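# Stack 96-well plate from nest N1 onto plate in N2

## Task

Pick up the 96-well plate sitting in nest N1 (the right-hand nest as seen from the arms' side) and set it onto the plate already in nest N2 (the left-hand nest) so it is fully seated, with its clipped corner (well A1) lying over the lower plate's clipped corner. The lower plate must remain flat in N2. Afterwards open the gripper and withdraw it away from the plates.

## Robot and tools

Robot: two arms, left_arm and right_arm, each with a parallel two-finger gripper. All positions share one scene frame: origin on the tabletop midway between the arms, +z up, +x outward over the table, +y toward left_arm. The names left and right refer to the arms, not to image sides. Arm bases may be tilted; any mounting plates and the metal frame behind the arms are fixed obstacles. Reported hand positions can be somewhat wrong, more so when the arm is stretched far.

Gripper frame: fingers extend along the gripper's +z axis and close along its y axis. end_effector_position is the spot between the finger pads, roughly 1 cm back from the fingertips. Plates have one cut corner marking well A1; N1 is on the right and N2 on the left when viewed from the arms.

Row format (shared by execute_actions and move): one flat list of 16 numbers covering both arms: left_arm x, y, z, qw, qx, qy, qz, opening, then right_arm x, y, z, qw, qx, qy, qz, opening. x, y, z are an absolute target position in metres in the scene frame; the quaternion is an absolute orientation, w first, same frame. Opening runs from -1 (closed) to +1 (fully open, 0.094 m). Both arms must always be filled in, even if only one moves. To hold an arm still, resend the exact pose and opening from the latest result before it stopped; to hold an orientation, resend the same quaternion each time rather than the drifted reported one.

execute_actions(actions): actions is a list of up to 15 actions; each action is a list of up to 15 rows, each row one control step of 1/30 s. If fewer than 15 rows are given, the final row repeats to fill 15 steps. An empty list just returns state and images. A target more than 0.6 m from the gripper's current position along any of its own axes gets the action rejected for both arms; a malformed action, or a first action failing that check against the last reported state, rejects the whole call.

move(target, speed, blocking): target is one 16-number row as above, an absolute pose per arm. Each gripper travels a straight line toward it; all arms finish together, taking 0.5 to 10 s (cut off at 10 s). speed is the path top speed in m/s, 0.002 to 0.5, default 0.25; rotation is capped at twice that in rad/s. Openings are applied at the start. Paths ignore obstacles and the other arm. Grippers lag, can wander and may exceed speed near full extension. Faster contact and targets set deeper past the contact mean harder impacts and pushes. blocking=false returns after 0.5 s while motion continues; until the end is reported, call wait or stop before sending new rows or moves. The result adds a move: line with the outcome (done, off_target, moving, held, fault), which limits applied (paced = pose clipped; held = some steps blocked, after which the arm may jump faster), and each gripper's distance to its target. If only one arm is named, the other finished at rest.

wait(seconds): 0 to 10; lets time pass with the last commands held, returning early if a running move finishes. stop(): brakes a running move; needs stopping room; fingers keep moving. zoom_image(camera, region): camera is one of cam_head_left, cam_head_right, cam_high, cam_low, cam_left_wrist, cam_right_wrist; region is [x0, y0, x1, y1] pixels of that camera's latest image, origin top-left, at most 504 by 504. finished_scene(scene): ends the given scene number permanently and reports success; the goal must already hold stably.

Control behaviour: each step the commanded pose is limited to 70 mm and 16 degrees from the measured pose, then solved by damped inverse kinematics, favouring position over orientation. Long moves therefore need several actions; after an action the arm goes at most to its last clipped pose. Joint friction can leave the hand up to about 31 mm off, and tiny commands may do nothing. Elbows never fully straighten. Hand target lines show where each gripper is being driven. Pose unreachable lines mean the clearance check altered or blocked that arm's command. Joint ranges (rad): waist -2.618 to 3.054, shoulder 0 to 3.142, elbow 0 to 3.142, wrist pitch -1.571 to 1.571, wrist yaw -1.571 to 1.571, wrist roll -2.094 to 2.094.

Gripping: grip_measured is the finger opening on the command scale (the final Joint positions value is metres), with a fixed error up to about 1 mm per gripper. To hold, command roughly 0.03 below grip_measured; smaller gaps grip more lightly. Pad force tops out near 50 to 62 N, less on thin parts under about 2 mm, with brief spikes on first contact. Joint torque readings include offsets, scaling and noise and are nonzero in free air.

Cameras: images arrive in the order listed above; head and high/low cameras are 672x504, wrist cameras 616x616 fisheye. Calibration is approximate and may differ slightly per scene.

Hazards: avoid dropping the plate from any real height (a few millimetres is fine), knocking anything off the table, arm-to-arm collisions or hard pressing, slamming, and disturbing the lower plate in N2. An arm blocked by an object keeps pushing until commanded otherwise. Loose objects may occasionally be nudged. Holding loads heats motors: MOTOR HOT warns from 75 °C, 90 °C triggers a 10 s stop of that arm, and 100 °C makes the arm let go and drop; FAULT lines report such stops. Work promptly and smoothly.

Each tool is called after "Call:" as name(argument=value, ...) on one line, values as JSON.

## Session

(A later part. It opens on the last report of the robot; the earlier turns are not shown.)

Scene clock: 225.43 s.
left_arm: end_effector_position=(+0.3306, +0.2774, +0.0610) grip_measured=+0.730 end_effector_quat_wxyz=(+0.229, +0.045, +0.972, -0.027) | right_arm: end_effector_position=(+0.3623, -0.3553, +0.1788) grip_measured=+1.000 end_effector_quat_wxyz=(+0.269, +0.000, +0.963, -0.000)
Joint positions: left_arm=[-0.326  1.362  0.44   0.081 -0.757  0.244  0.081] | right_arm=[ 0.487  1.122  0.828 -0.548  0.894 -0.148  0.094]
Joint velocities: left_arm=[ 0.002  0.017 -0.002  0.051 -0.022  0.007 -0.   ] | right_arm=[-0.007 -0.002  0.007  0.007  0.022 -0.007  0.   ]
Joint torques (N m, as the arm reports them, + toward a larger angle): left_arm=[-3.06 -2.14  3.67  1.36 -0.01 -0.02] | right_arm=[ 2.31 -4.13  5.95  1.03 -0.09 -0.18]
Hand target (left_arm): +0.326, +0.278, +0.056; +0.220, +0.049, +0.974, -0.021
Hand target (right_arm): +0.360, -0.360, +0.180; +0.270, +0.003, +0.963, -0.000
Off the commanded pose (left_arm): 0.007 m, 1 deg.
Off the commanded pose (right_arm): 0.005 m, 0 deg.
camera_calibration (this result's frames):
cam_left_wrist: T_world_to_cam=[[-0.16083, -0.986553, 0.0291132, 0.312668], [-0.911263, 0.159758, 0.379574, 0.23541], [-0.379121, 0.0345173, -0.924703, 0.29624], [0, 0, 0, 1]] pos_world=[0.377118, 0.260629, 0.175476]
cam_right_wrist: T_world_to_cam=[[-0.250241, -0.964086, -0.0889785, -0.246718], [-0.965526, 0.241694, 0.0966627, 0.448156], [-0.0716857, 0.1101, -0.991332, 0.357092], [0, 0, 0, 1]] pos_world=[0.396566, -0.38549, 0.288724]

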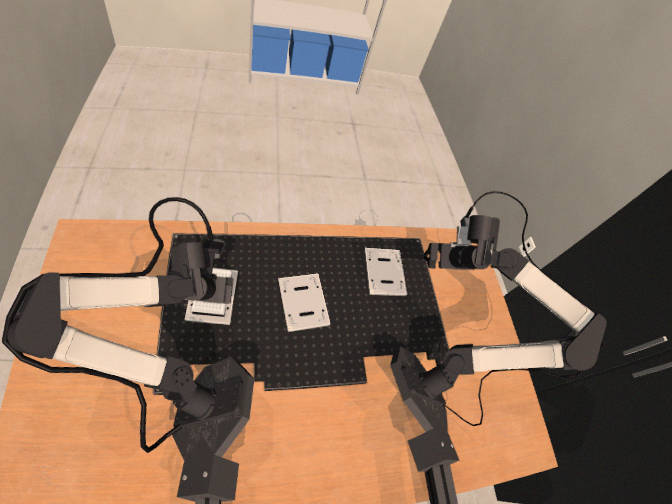

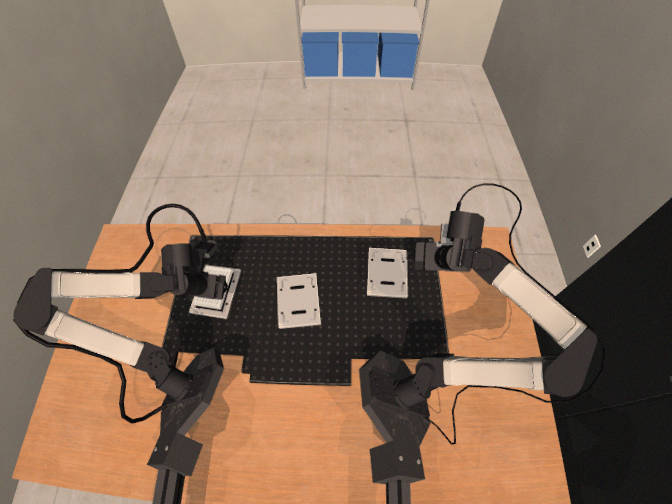

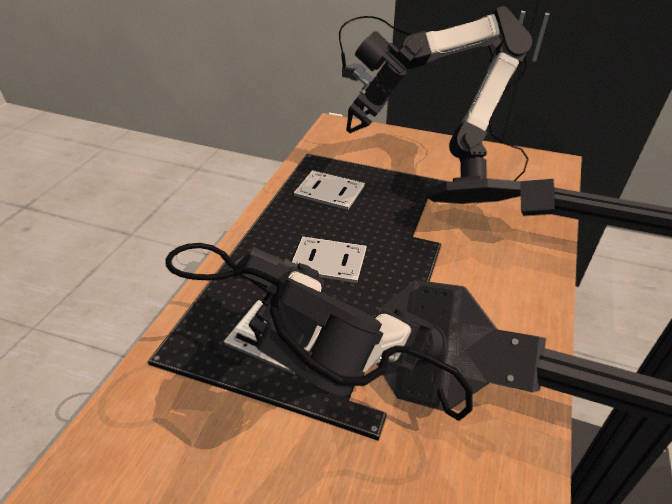

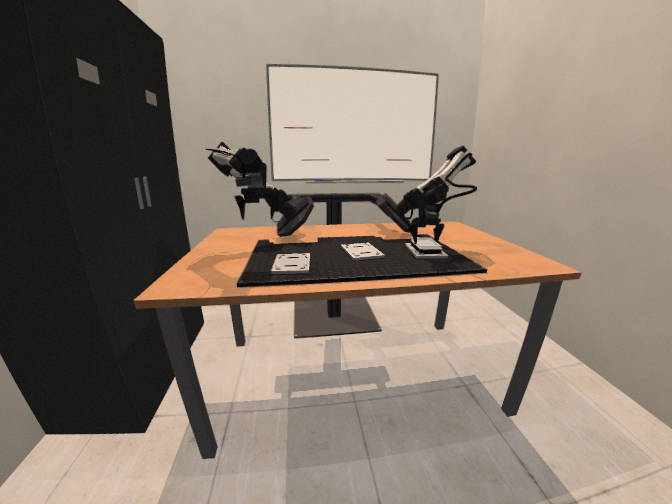

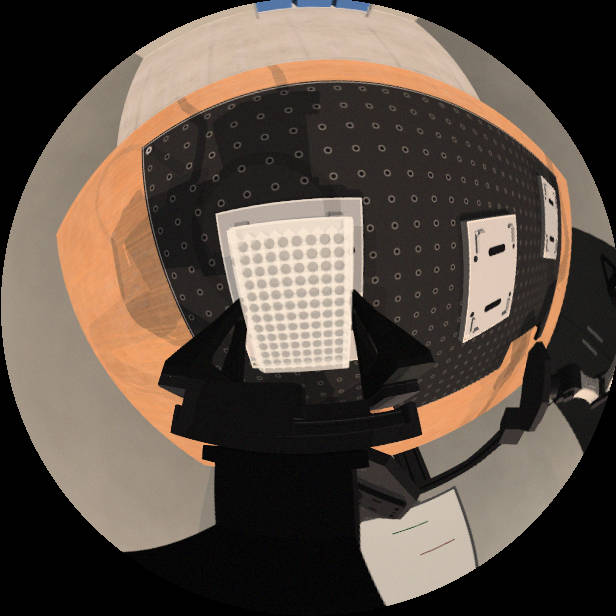

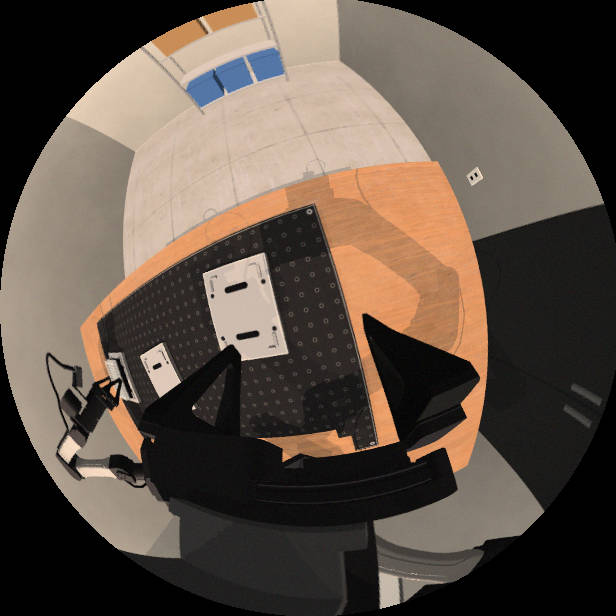

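Call:
execute_actions(actions=[[[0.326,0.28,0.055,0.22,0.048,0.974,-0.019,0.7,0.36,-0.36,0.18,0.27,0.003,0.963,0,1]],[[0.326,0.28,0.055,0.22,0.048,0.974,-0.019,0.7,0.36,-0.36,0.18,0.27,0.003,0.963,0,1]]])

Call:
zoom_image(camera="cam_left_wrist", region=[190,180,410,400])

Scene clock: 233.90 s.
left_arm: end_effector_position=(+0.3303, +0.2791, +0.0596) grip_measured=+0.730 end_effector_quat_wxyz=(+0.227, +0.043, +0.973, -0.025) | right_arm: end_effector_position=(+0.3623, -0.3553, +0.1788) grip_measured=+1.000 end_effector_quat_wxyz=(+0.269, +0.000, +0.963, -0.000)
Joint positions: left_arm=[-0.319  1.362  0.44   0.081 -0.759  0.244  0.081] | right_arm=[ 0.487  1.122  0.828 -0.548  0.894 -0.148  0.094]
Joint velocities: left_arm=[-0.007 -0.007  0.002  0.037  0.037 -0.037  0.   ] | right_arm=[-0.012 -0.002  0.007  0.081  0.022 -0.037  0.   ]
Joint torques (N m, as the arm reports them, + toward a larger angle): left_arm=[-3.18 -2.2   3.46  1.44  0.    0.04] | right_arm=[ 2.31 -4.13  5.94  1.03 -0.09 -0.18]
Hand target (left_arm): +0.326, +0.280, +0.055; +0.220, +0.048, +0.974, -0.019
Hand target (right_arm): +0.360, -0.360, +0.180; +0.270, +0.003, +0.963, -0.000
Off the commanded pose (left_arm): 0.006 m, 1 deg.
Off the commanded pose (right_arm): 0.005 m, 0 deg.
camera_calibration (this result's frames):
cam_left_wrist: T_world_to_cam=[[-0.155768, -0.987426, 0.0269401, 0.313067], [-0.910352, 0.154089, 0.384079, 0.236358], [-0.3834, 0.0353023, -0.922907, 0.295895], [0, 0, 0, 1]] pos_world=[0.377381, 0.262265, 0.17387]
cam_right_wrist: T_world_to_cam=[[-0.250241, -0.964086, -0.0889785, -0.246718], [-0.965526, 0.241694, 0.0966627, 0.448156], [-0.0716857, 0.1101, -0.991332, 0.357092], [0, 0, 0, 1]] pos_world=[0.396566, -0.38549, 0.288724]

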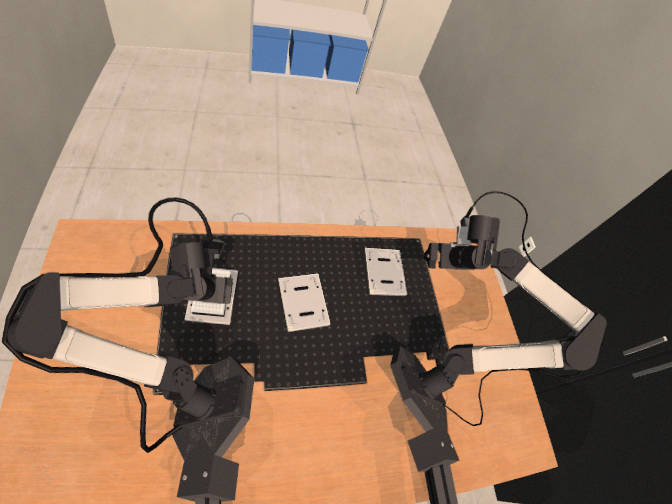

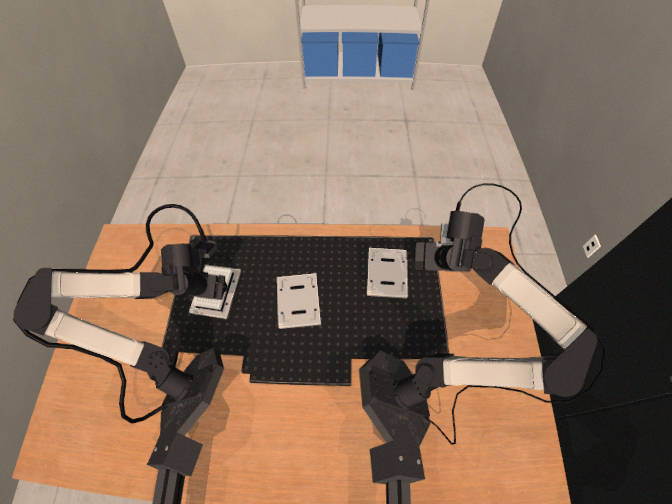

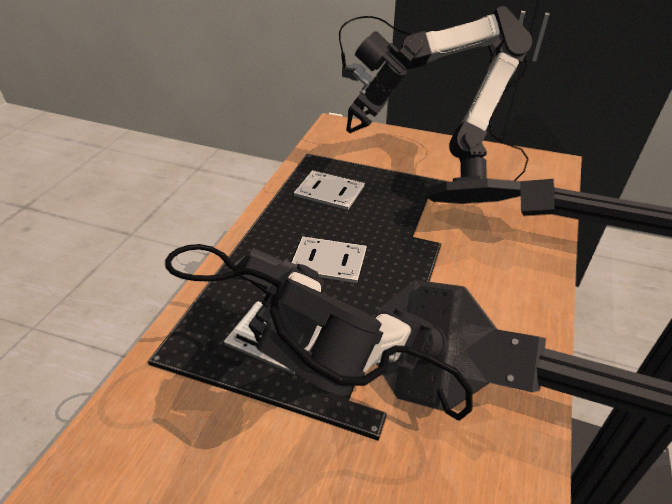

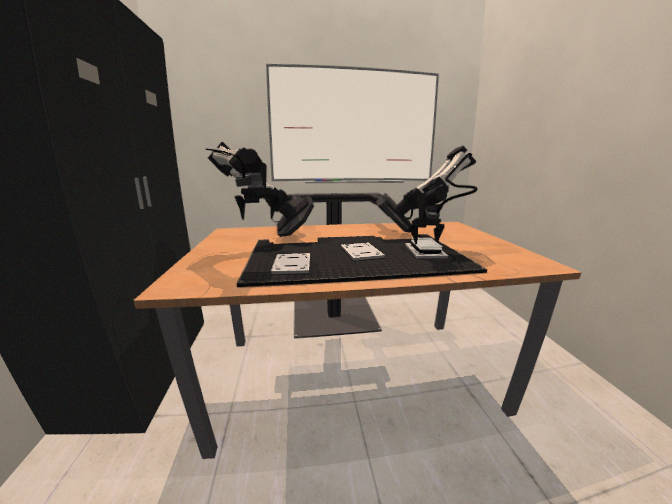

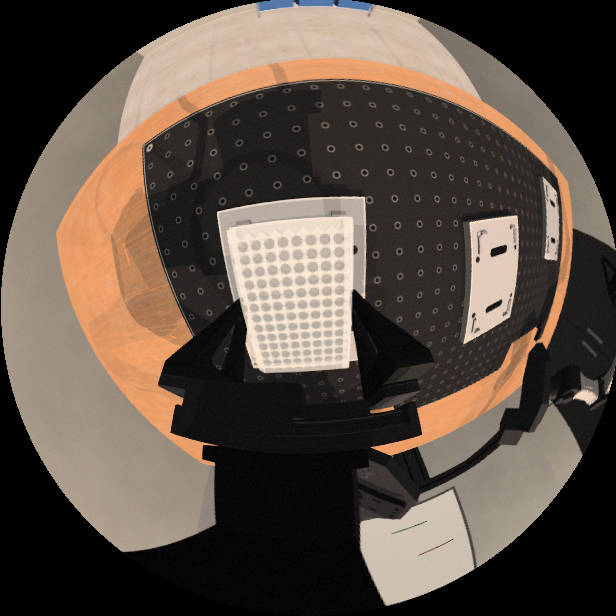

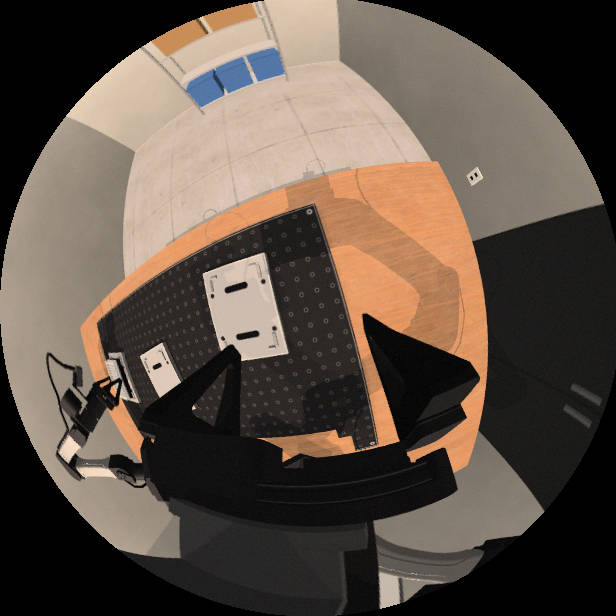

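Region (190, 180, 410, 400) of cam_left_wrist's 616x616 image, scaled by 2.291, with more detail than that image has.

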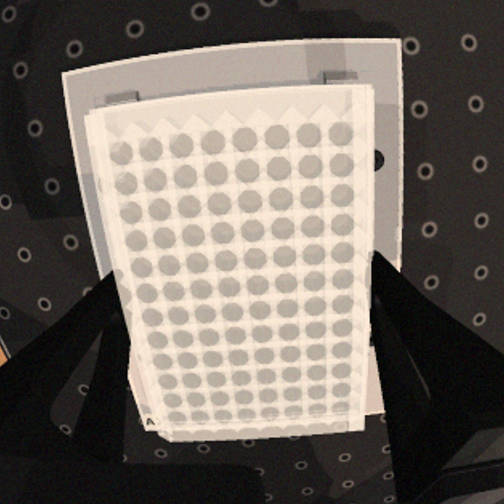

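Release.

Call:
execute_actions(actions=[[[0.327,0.279,0.056,0.22,0.048,0.974,-0.021,0.76,0.36,-0.36,0.18,0.27,0.003,0.963,0,1]],[[0.327,0.279,0.056,0.22,0.048,0.974,-0.021,1,0.36,-0.36,0.18,0.27,0.003,0.963,0,1]]])

Call:
zoom_image(camera="cam_left_wrist", region=[190,180,410,400])

Call:
zoom_image(camera="cam_low", region=[395,225,455,265])

Call:
zoom_image(camera="cam_high", region=[220,295,290,365])

Call:
zoom_image(camera="cam_head_right", region=[180,255,250,325])

Scene clock: 240.27 s.
left_arm: end_effector_position=(+0.3303, +0.2791, +0.0596) grip_measured=+1.000 end_effector_quat_wxyz=(+0.227, +0.043, +0.973, -0.025) | right_arm: end_effector_position=(+0.3623, -0.3553, +0.1788) grip_measured=+1.000 end_effector_quat_wxyz=(+0.269, +0.000, +0.963, -0.000)
Joint positions: left_arm=[-0.319  1.362  0.44   0.081 -0.759  0.244  0.094] | right_arm=[ 0.487  1.122  0.828 -0.548  0.894 -0.148  0.094]
Joint velocities: left_arm=[ 0.007 -0.027 -0.007  0.022 -0.022 -0.022  0.   ] | right_arm=[ 0.002 -0.012 -0.002  0.022  0.007  0.066  0.   ]
Joint torques (N m, as the arm reports them, + toward a larger angle): left_arm=[-3.45 -2.03  3.91  1.35  0.    0.  ] | right_arm=[ 2.32 -4.14  5.94  1.03 -0.09 -0.18]
Hand target (left_arm): +0.327, +0.279, +0.056; +0.220, +0.048, +0.974, -0.021
Hand target (right_arm): +0.360, -0.360, +0.180; +0.270, +0.003, +0.963, -0.000
Off the commanded pose (left_arm): 0.005 m, 1 deg.
Off the commanded pose (right_arm): 0.005 m, 0 deg.
camera_calibration (this result's frames):
cam_left_wrist: T_world_to_cam=[[-0.155768, -0.987426, 0.0269401, 0.313067], [-0.910352, 0.154089, 0.384079, 0.236358], [-0.3834, 0.0353023, -0.922907, 0.295895], [0, 0, 0, 1]] pos_world=[0.377381, 0.262265, 0.17387]
cam_right_wrist: T_world_to_cam=[[-0.250241, -0.964086, -0.0889785, -0.246718], [-0.965526, 0.241694, 0.0966627, 0.448156], [-0.0716857, 0.1101, -0.991332, 0.357092], [0, 0, 0, 1]] pos_world=[0.396566, -0.38549, 0.288724]

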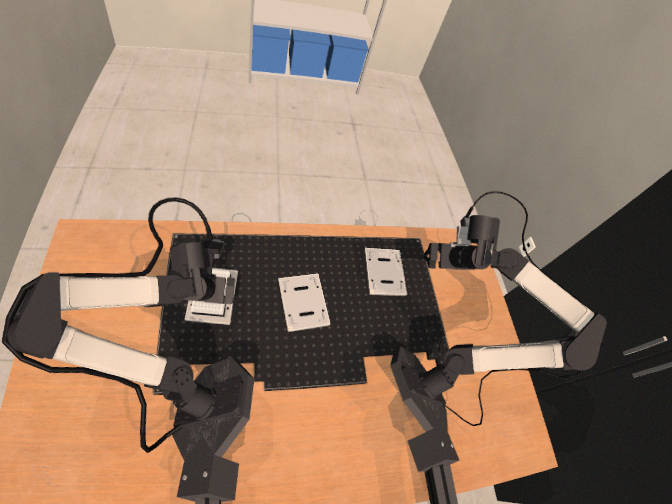

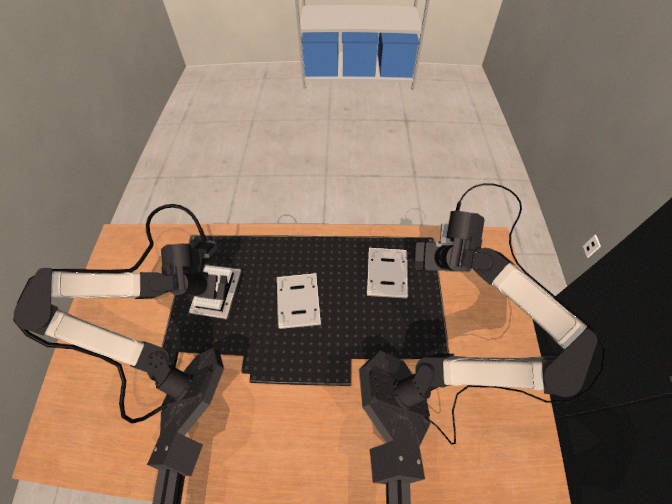

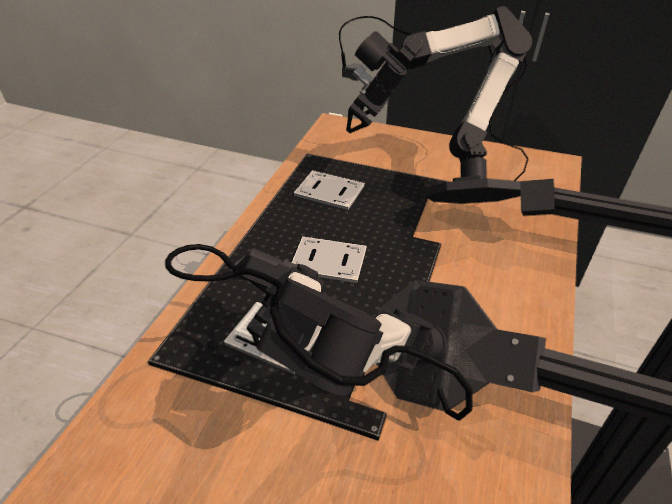

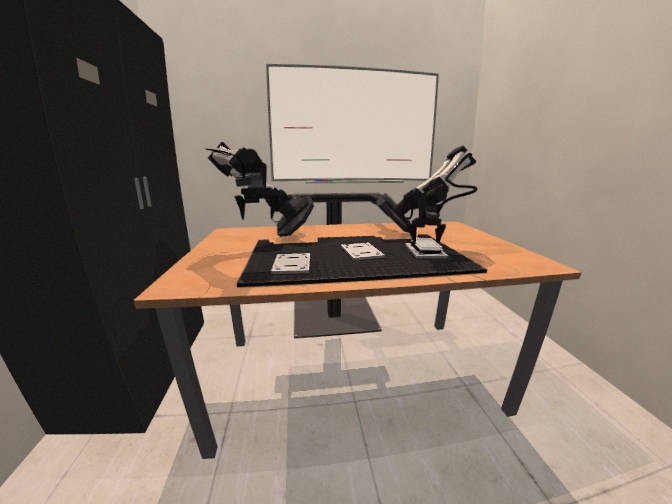

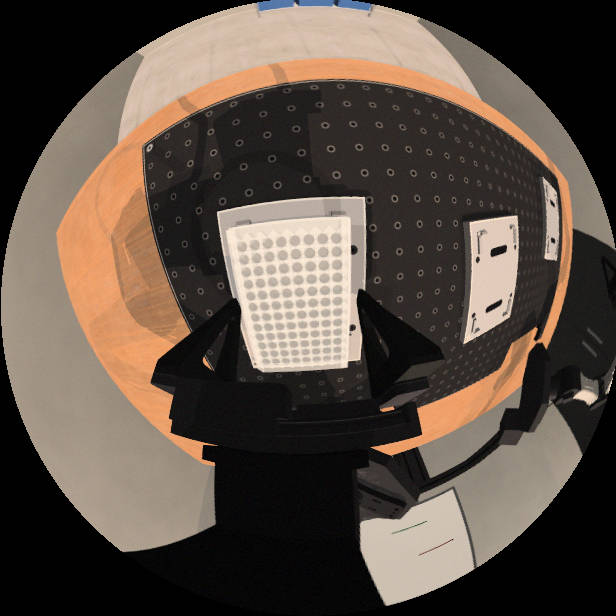

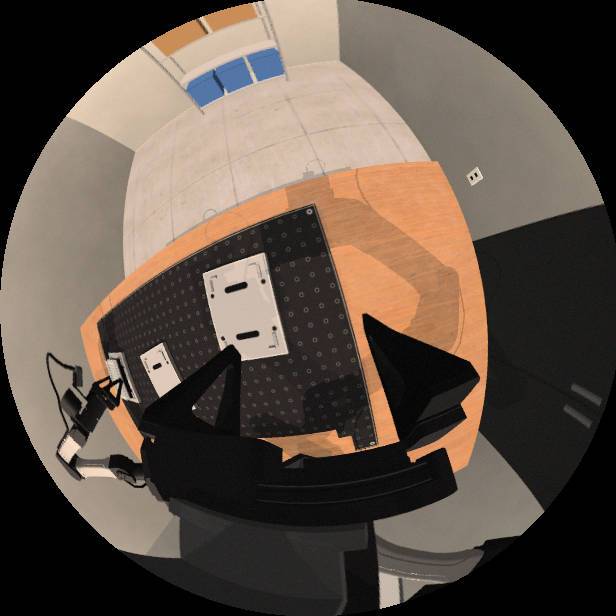

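Region (190, 180, 410, 400) of cam_left_wrist's 616x616 image, scaled by 2.291, with more detail than that image has.

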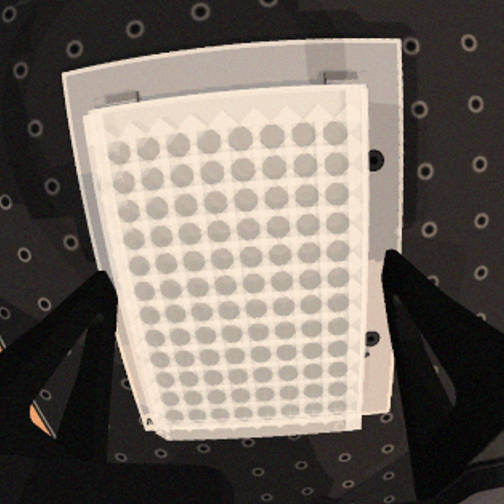

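Region (395, 225, 455, 265) of cam_low's 672x504 image, scaled by 8.400, with more detail than that image has.

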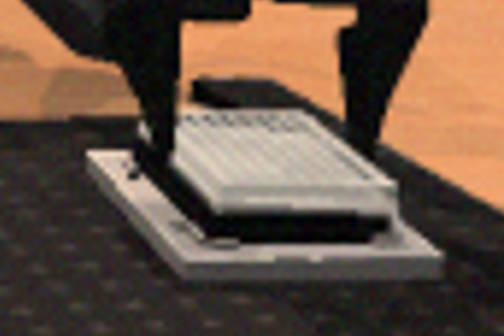

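Region (220, 295, 290, 365) of cam_high's 672x504 image, scaled by 7.200, with more detail than that image has.

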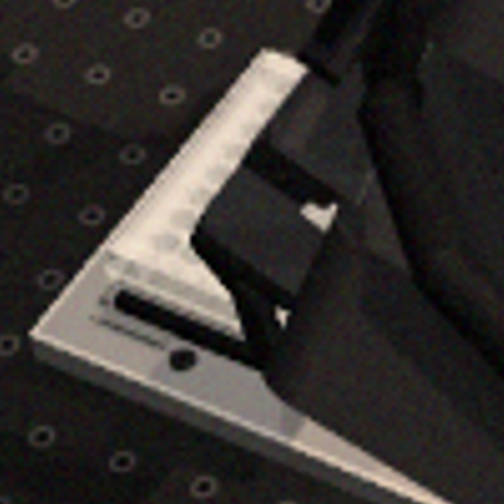

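Region (180, 255, 250, 325) of cam_head_right's 672x504 image, scaled by 7.200, with more detail than that image has.

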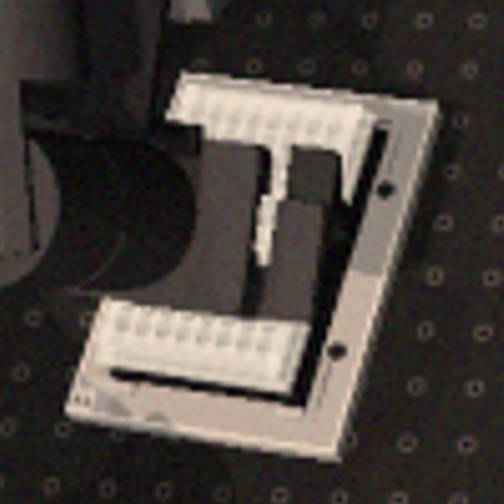

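Call:
execute_actions(actions=[[[0.327,0.279,0.056,0.22,0.048,0.974,-0.021,0.8,0.36,-0.36,0.18,0.27,0.003,0.963,0,1]],[[0.327,0.279,0.056,0.22,0.048,0.974,-0.021,0.77,0.36,-0.36,0.18,0.27,0.003,0.963,0,1]],[[0.327,0.279,0.056,0.22,0.048,0.974,-0.021,0.755,0.36,-0.36,0.18,0.27,0.003,0.963,0,1]],[[0.327,0.279,0.056,0.22,0.048,0.974,-0.021,0.74,0.36,-0.36,0.18,0.27,0.003,0.963,0,1]],[[0.327,0.279,0.056,0.22,0.048,0.974,-0.021,0.85,0.36,-0.36,0.18,0.27,0.003,0.963,0,1]]])

Call:
zoom_image(camera="cam_left_wrist", region=[190,180,410,400])

Call:
zoom_image(camera="cam_low", region=[395,225,455,265])

Scene clock: 252.20 s.
left_arm: end_effector_position=(+0.3303, +0.2793, +0.0596) grip_measured=+0.847 end_effector_quat_wxyz=(+0.227, +0.043, +0.973, -0.025) | right_arm: end_effector_position=(+0.3623, -0.3553, +0.1788) grip_measured=+1.000 end_effector_quat_wxyz=(+0.269, +0.000, +0.963, -0.000)
Joint positions: left_arm=[-0.319  1.362  0.44   0.081 -0.759  0.244  0.087] | right_arm=[ 0.487  1.122  0.828 -0.548  0.894 -0.148  0.094]
Joint velocities: left_arm=[ 0.017 -0.017 -0.012 -0.022  0.007  0.007 -0.001] | right_arm=[-0.012  0.022 -0.002  0.037  0.007  0.022  0.   ]
Joint torques (N m, as the arm reports them, + toward a larger angle): left_arm=[-3.48 -2.1   3.9   1.35  0.02 -0.01] | right_arm=[ 2.32 -4.14  5.94  1.03 -0.09 -0.18]
Hand target (left_arm): +0.327, +0.279, +0.056; +0.220, +0.048, +0.974, -0.021
Hand target (right_arm): +0.360, -0.360, +0.180; +0.270, +0.003, +0.963, -0.000
Off the commanded pose (left_arm): 0.005 m, 1 deg.
Off the commanded pose (right_arm): 0.005 m, 0 deg.
camera_calibration (this result's frames):
cam_left_wrist: T_world_to_cam=[[-0.155446, -0.987494, 0.0262899, 0.313144], [-0.910351, 0.153534, 0.384302, 0.236471], [-0.383532, 0.0358053, -0.922833, 0.295766], [0, 0, 0, 1]] pos_world=[0.377385, 0.262331, 0.173834]
cam_right_wrist: T_world_to_cam=[[-0.250241, -0.964086, -0.0889785, -0.246718], [-0.965526, 0.241694, 0.0966627, 0.448156], [-0.0716857, 0.1101, -0.991332, 0.357092], [0, 0, 0, 1]] pos_world=[0.396566, -0.38549, 0.288724]

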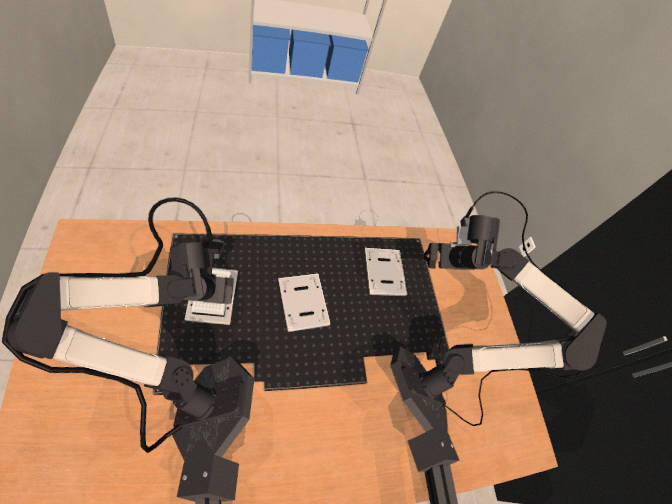

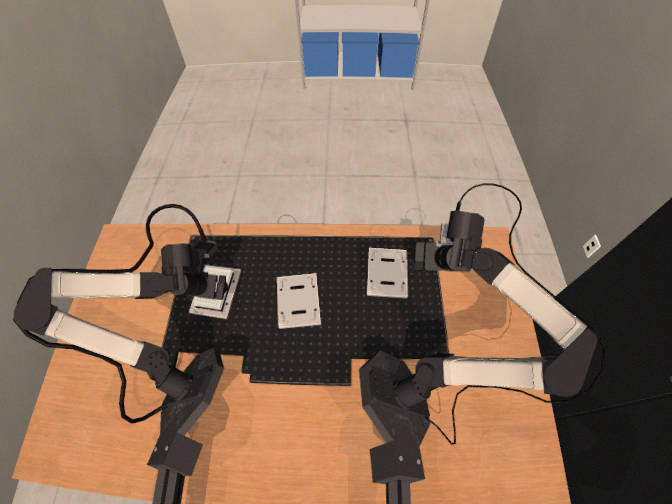

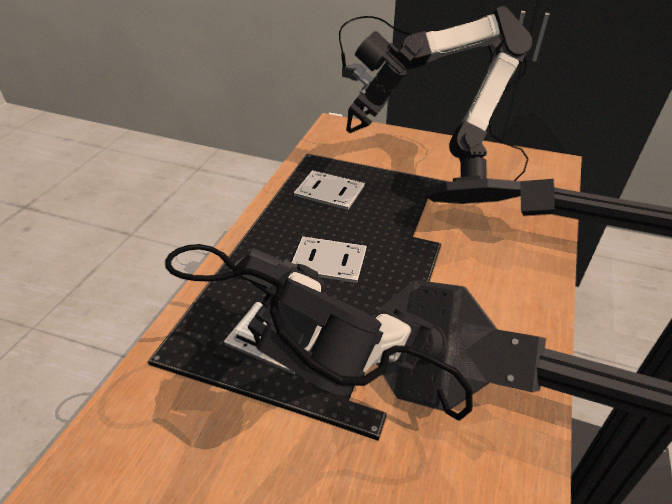

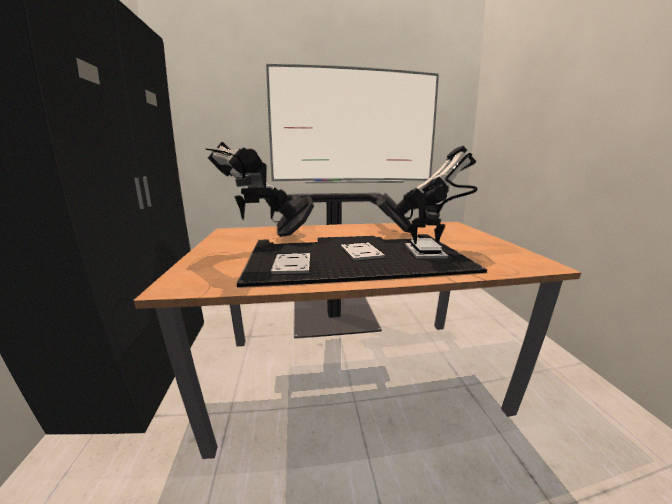

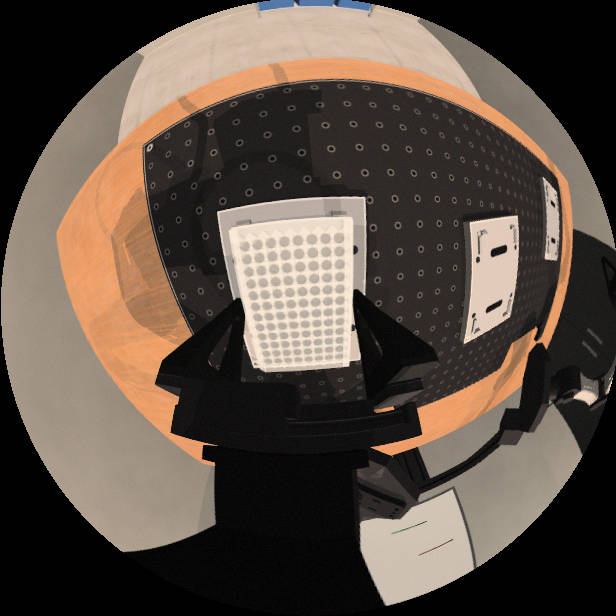

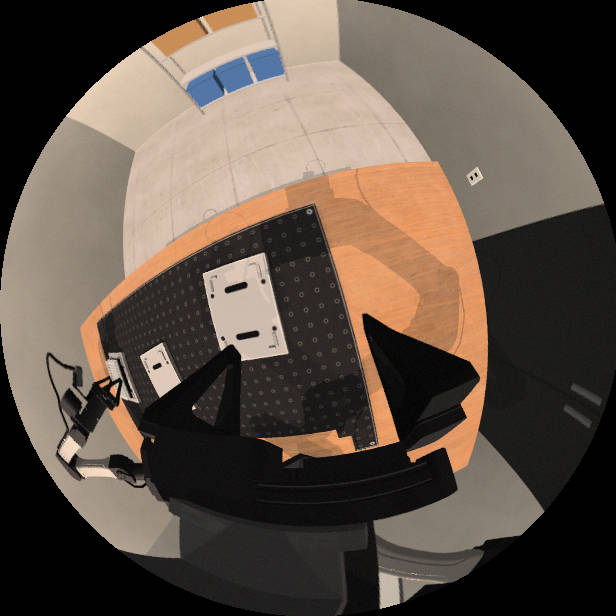

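Region (190, 180, 410, 400) of cam_left_wrist's 616x616 image, scaled by 2.291, with more detail than that image has.

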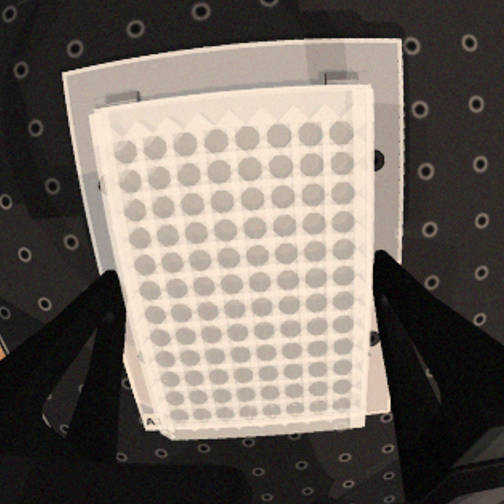

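Region (395, 225, 455, 265) of cam_low's 672x504 image, scaled by 8.400, with more detail than that image has.

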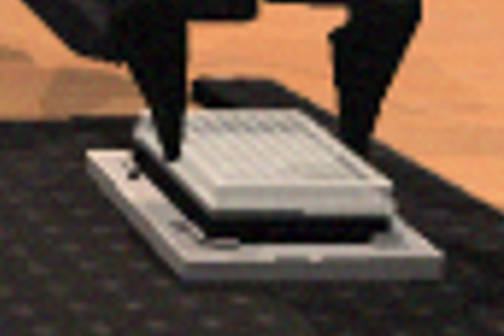

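Call:
execute_actions(actions=[[[0.327,0.274,0.059,0.221,0.052,0.973,-0.027,0.9,0.36,-0.36,0.18,0.27,0.003,0.963,0,1]],[[0.327,0.273,0.0595,0.221,0.052,0.973,-0.028,0.82,0.36,-0.36,0.18,0.27,0.003,0.963,0,1]],[[0.327,0.274,0.059,0.221,0.052,0.973,-0.027,0.79,0.36,-0.36,0.18,0.27,0.003,0.963,0,1]],[[0.327,0.274,0.059,0.221,0.052,0.973,-0.027,0.77,0.36,-0.36,0.18,0.27,0.003,0.963,0,1]]])

Call:
zoom_image(camera="cam_left_wrist", region=[190,180,410,400])

Call:
zoom_image(camera="cam_low", region=[395,225,455,265])

Scene clock: 263.33 s.
left_arm: end_effector_position=(+0.3305, +0.2779, +0.0613) grip_measured=+0.773 end_effector_quat_wxyz=(+0.229, +0.043, +0.972, -0.025) | right_arm: end_effector_position=(+0.3623, -0.3553, +0.1788) grip_measured=+1.000 end_effector_quat_wxyz=(+0.269, +0.000, +0.963, -0.000)
Joint positions: left_arm=[-0.328  1.362  0.44   0.081 -0.764  0.241  0.083] | right_arm=[ 0.487  1.122  0.828 -0.548  0.894 -0.148  0.094]
Joint velocities: left_arm=[-0.002  0.002  0.002  0.066  0.066 -0.037 -0.   ] | right_arm=[ 0.012  0.022  0.002  0.11   0.037 -0.051  0.   ]
Joint torques (N m, as the arm reports them, + toward a larger angle): left_arm=[-4.36 -1.83  4.43  1.16  0.06 -0.11] | right_arm=[ 2.32 -4.13  5.94  1.03 -0.09 -0.18]
Hand target (left_arm): +0.327, +0.274, +0.059; +0.221, +0.052, +0.973, -0.027
Hand target (right_arm): +0.360, -0.360, +0.180; +0.270, +0.003, +0.963, -0.000
Off the commanded pose (left_arm): 0.006 m, 1 deg.
Off the commanded pose (right_arm): 0.005 m, 0 deg.
camera_calibration (this result's frames):
cam_left_wrist: T_world_to_cam=[[-0.156737, -0.987298, 0.0260097, 0.312158], [-0.911898, 0.154781, 0.380112, 0.236705], [-0.379309, 0.0358593, -0.924575, 0.296141], [0, 0, 0, 1]] pos_world=[0.377106, 0.260937, 0.175711]
cam_right_wrist: T_world_to_cam=[[-0.250241, -0.964086, -0.0889785, -0.246718], [-0.965526, 0.241694, 0.0966627, 0.448156], [-0.0716857, 0.1101, -0.991332, 0.357092], [0, 0, 0, 1]] pos_world=[0.396566, -0.38549, 0.288724]

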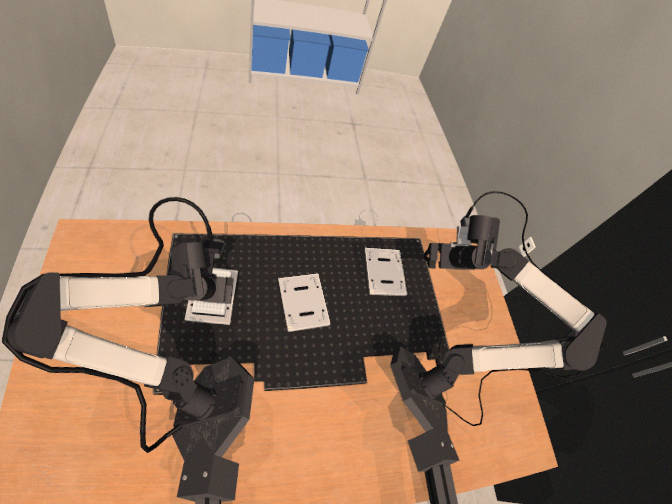

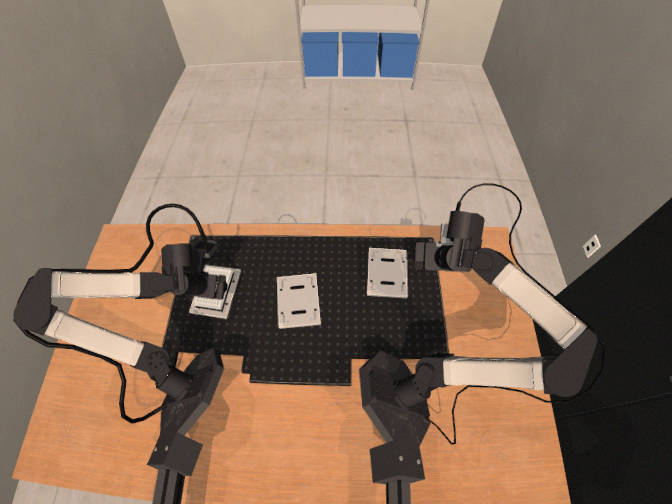

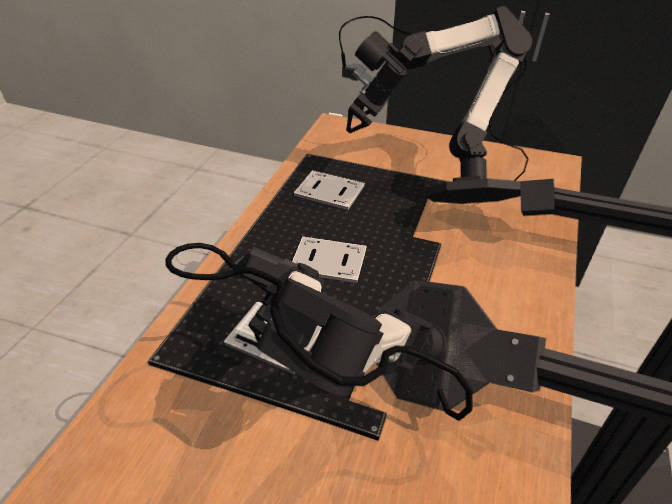

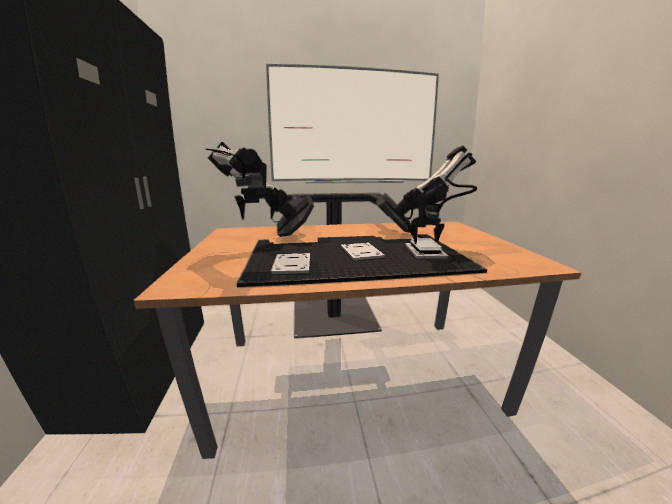

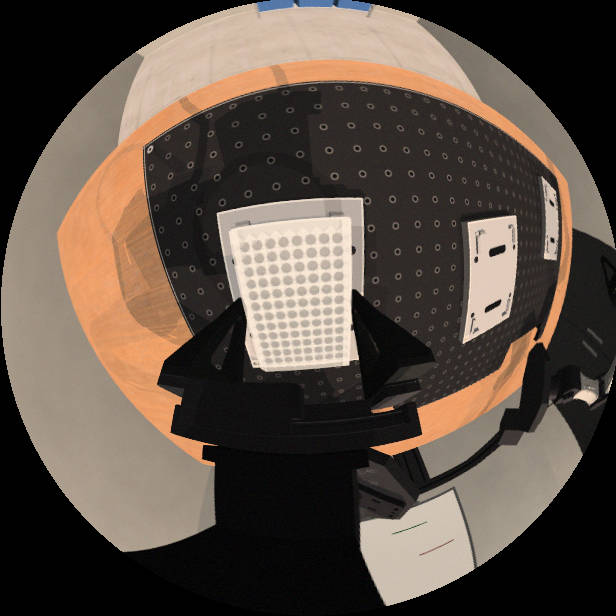

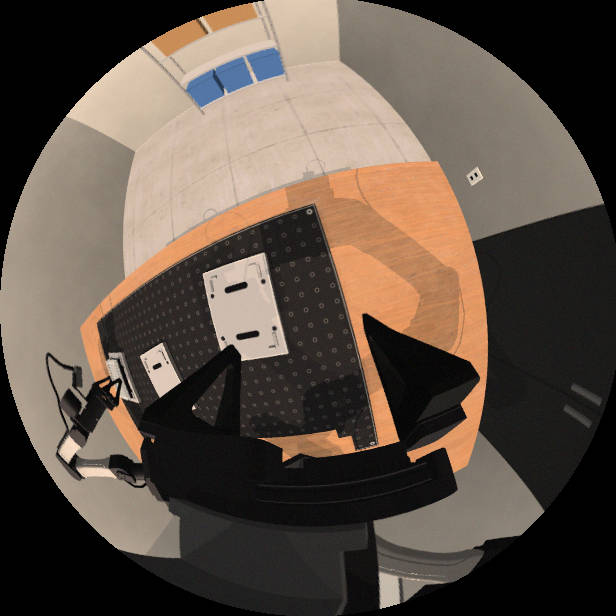

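Region (190, 180, 410, 400) of cam_left_wrist's 616x616 image, scaled by 2.291, with more detail than that image has.

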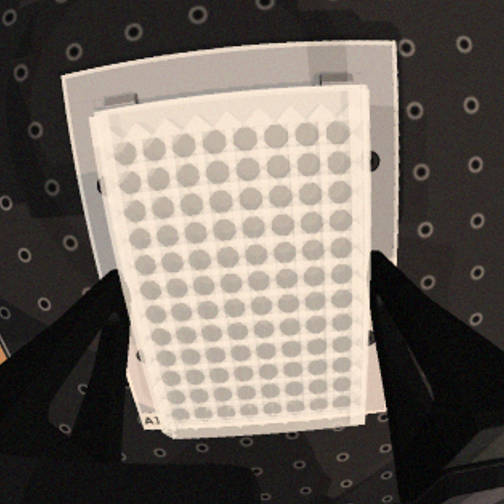

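Region (395, 225, 455, 265) of cam_low's 672x504 image, scaled by 8.400, with more detail than that image has.

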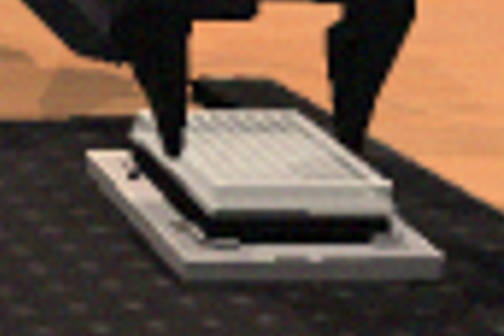

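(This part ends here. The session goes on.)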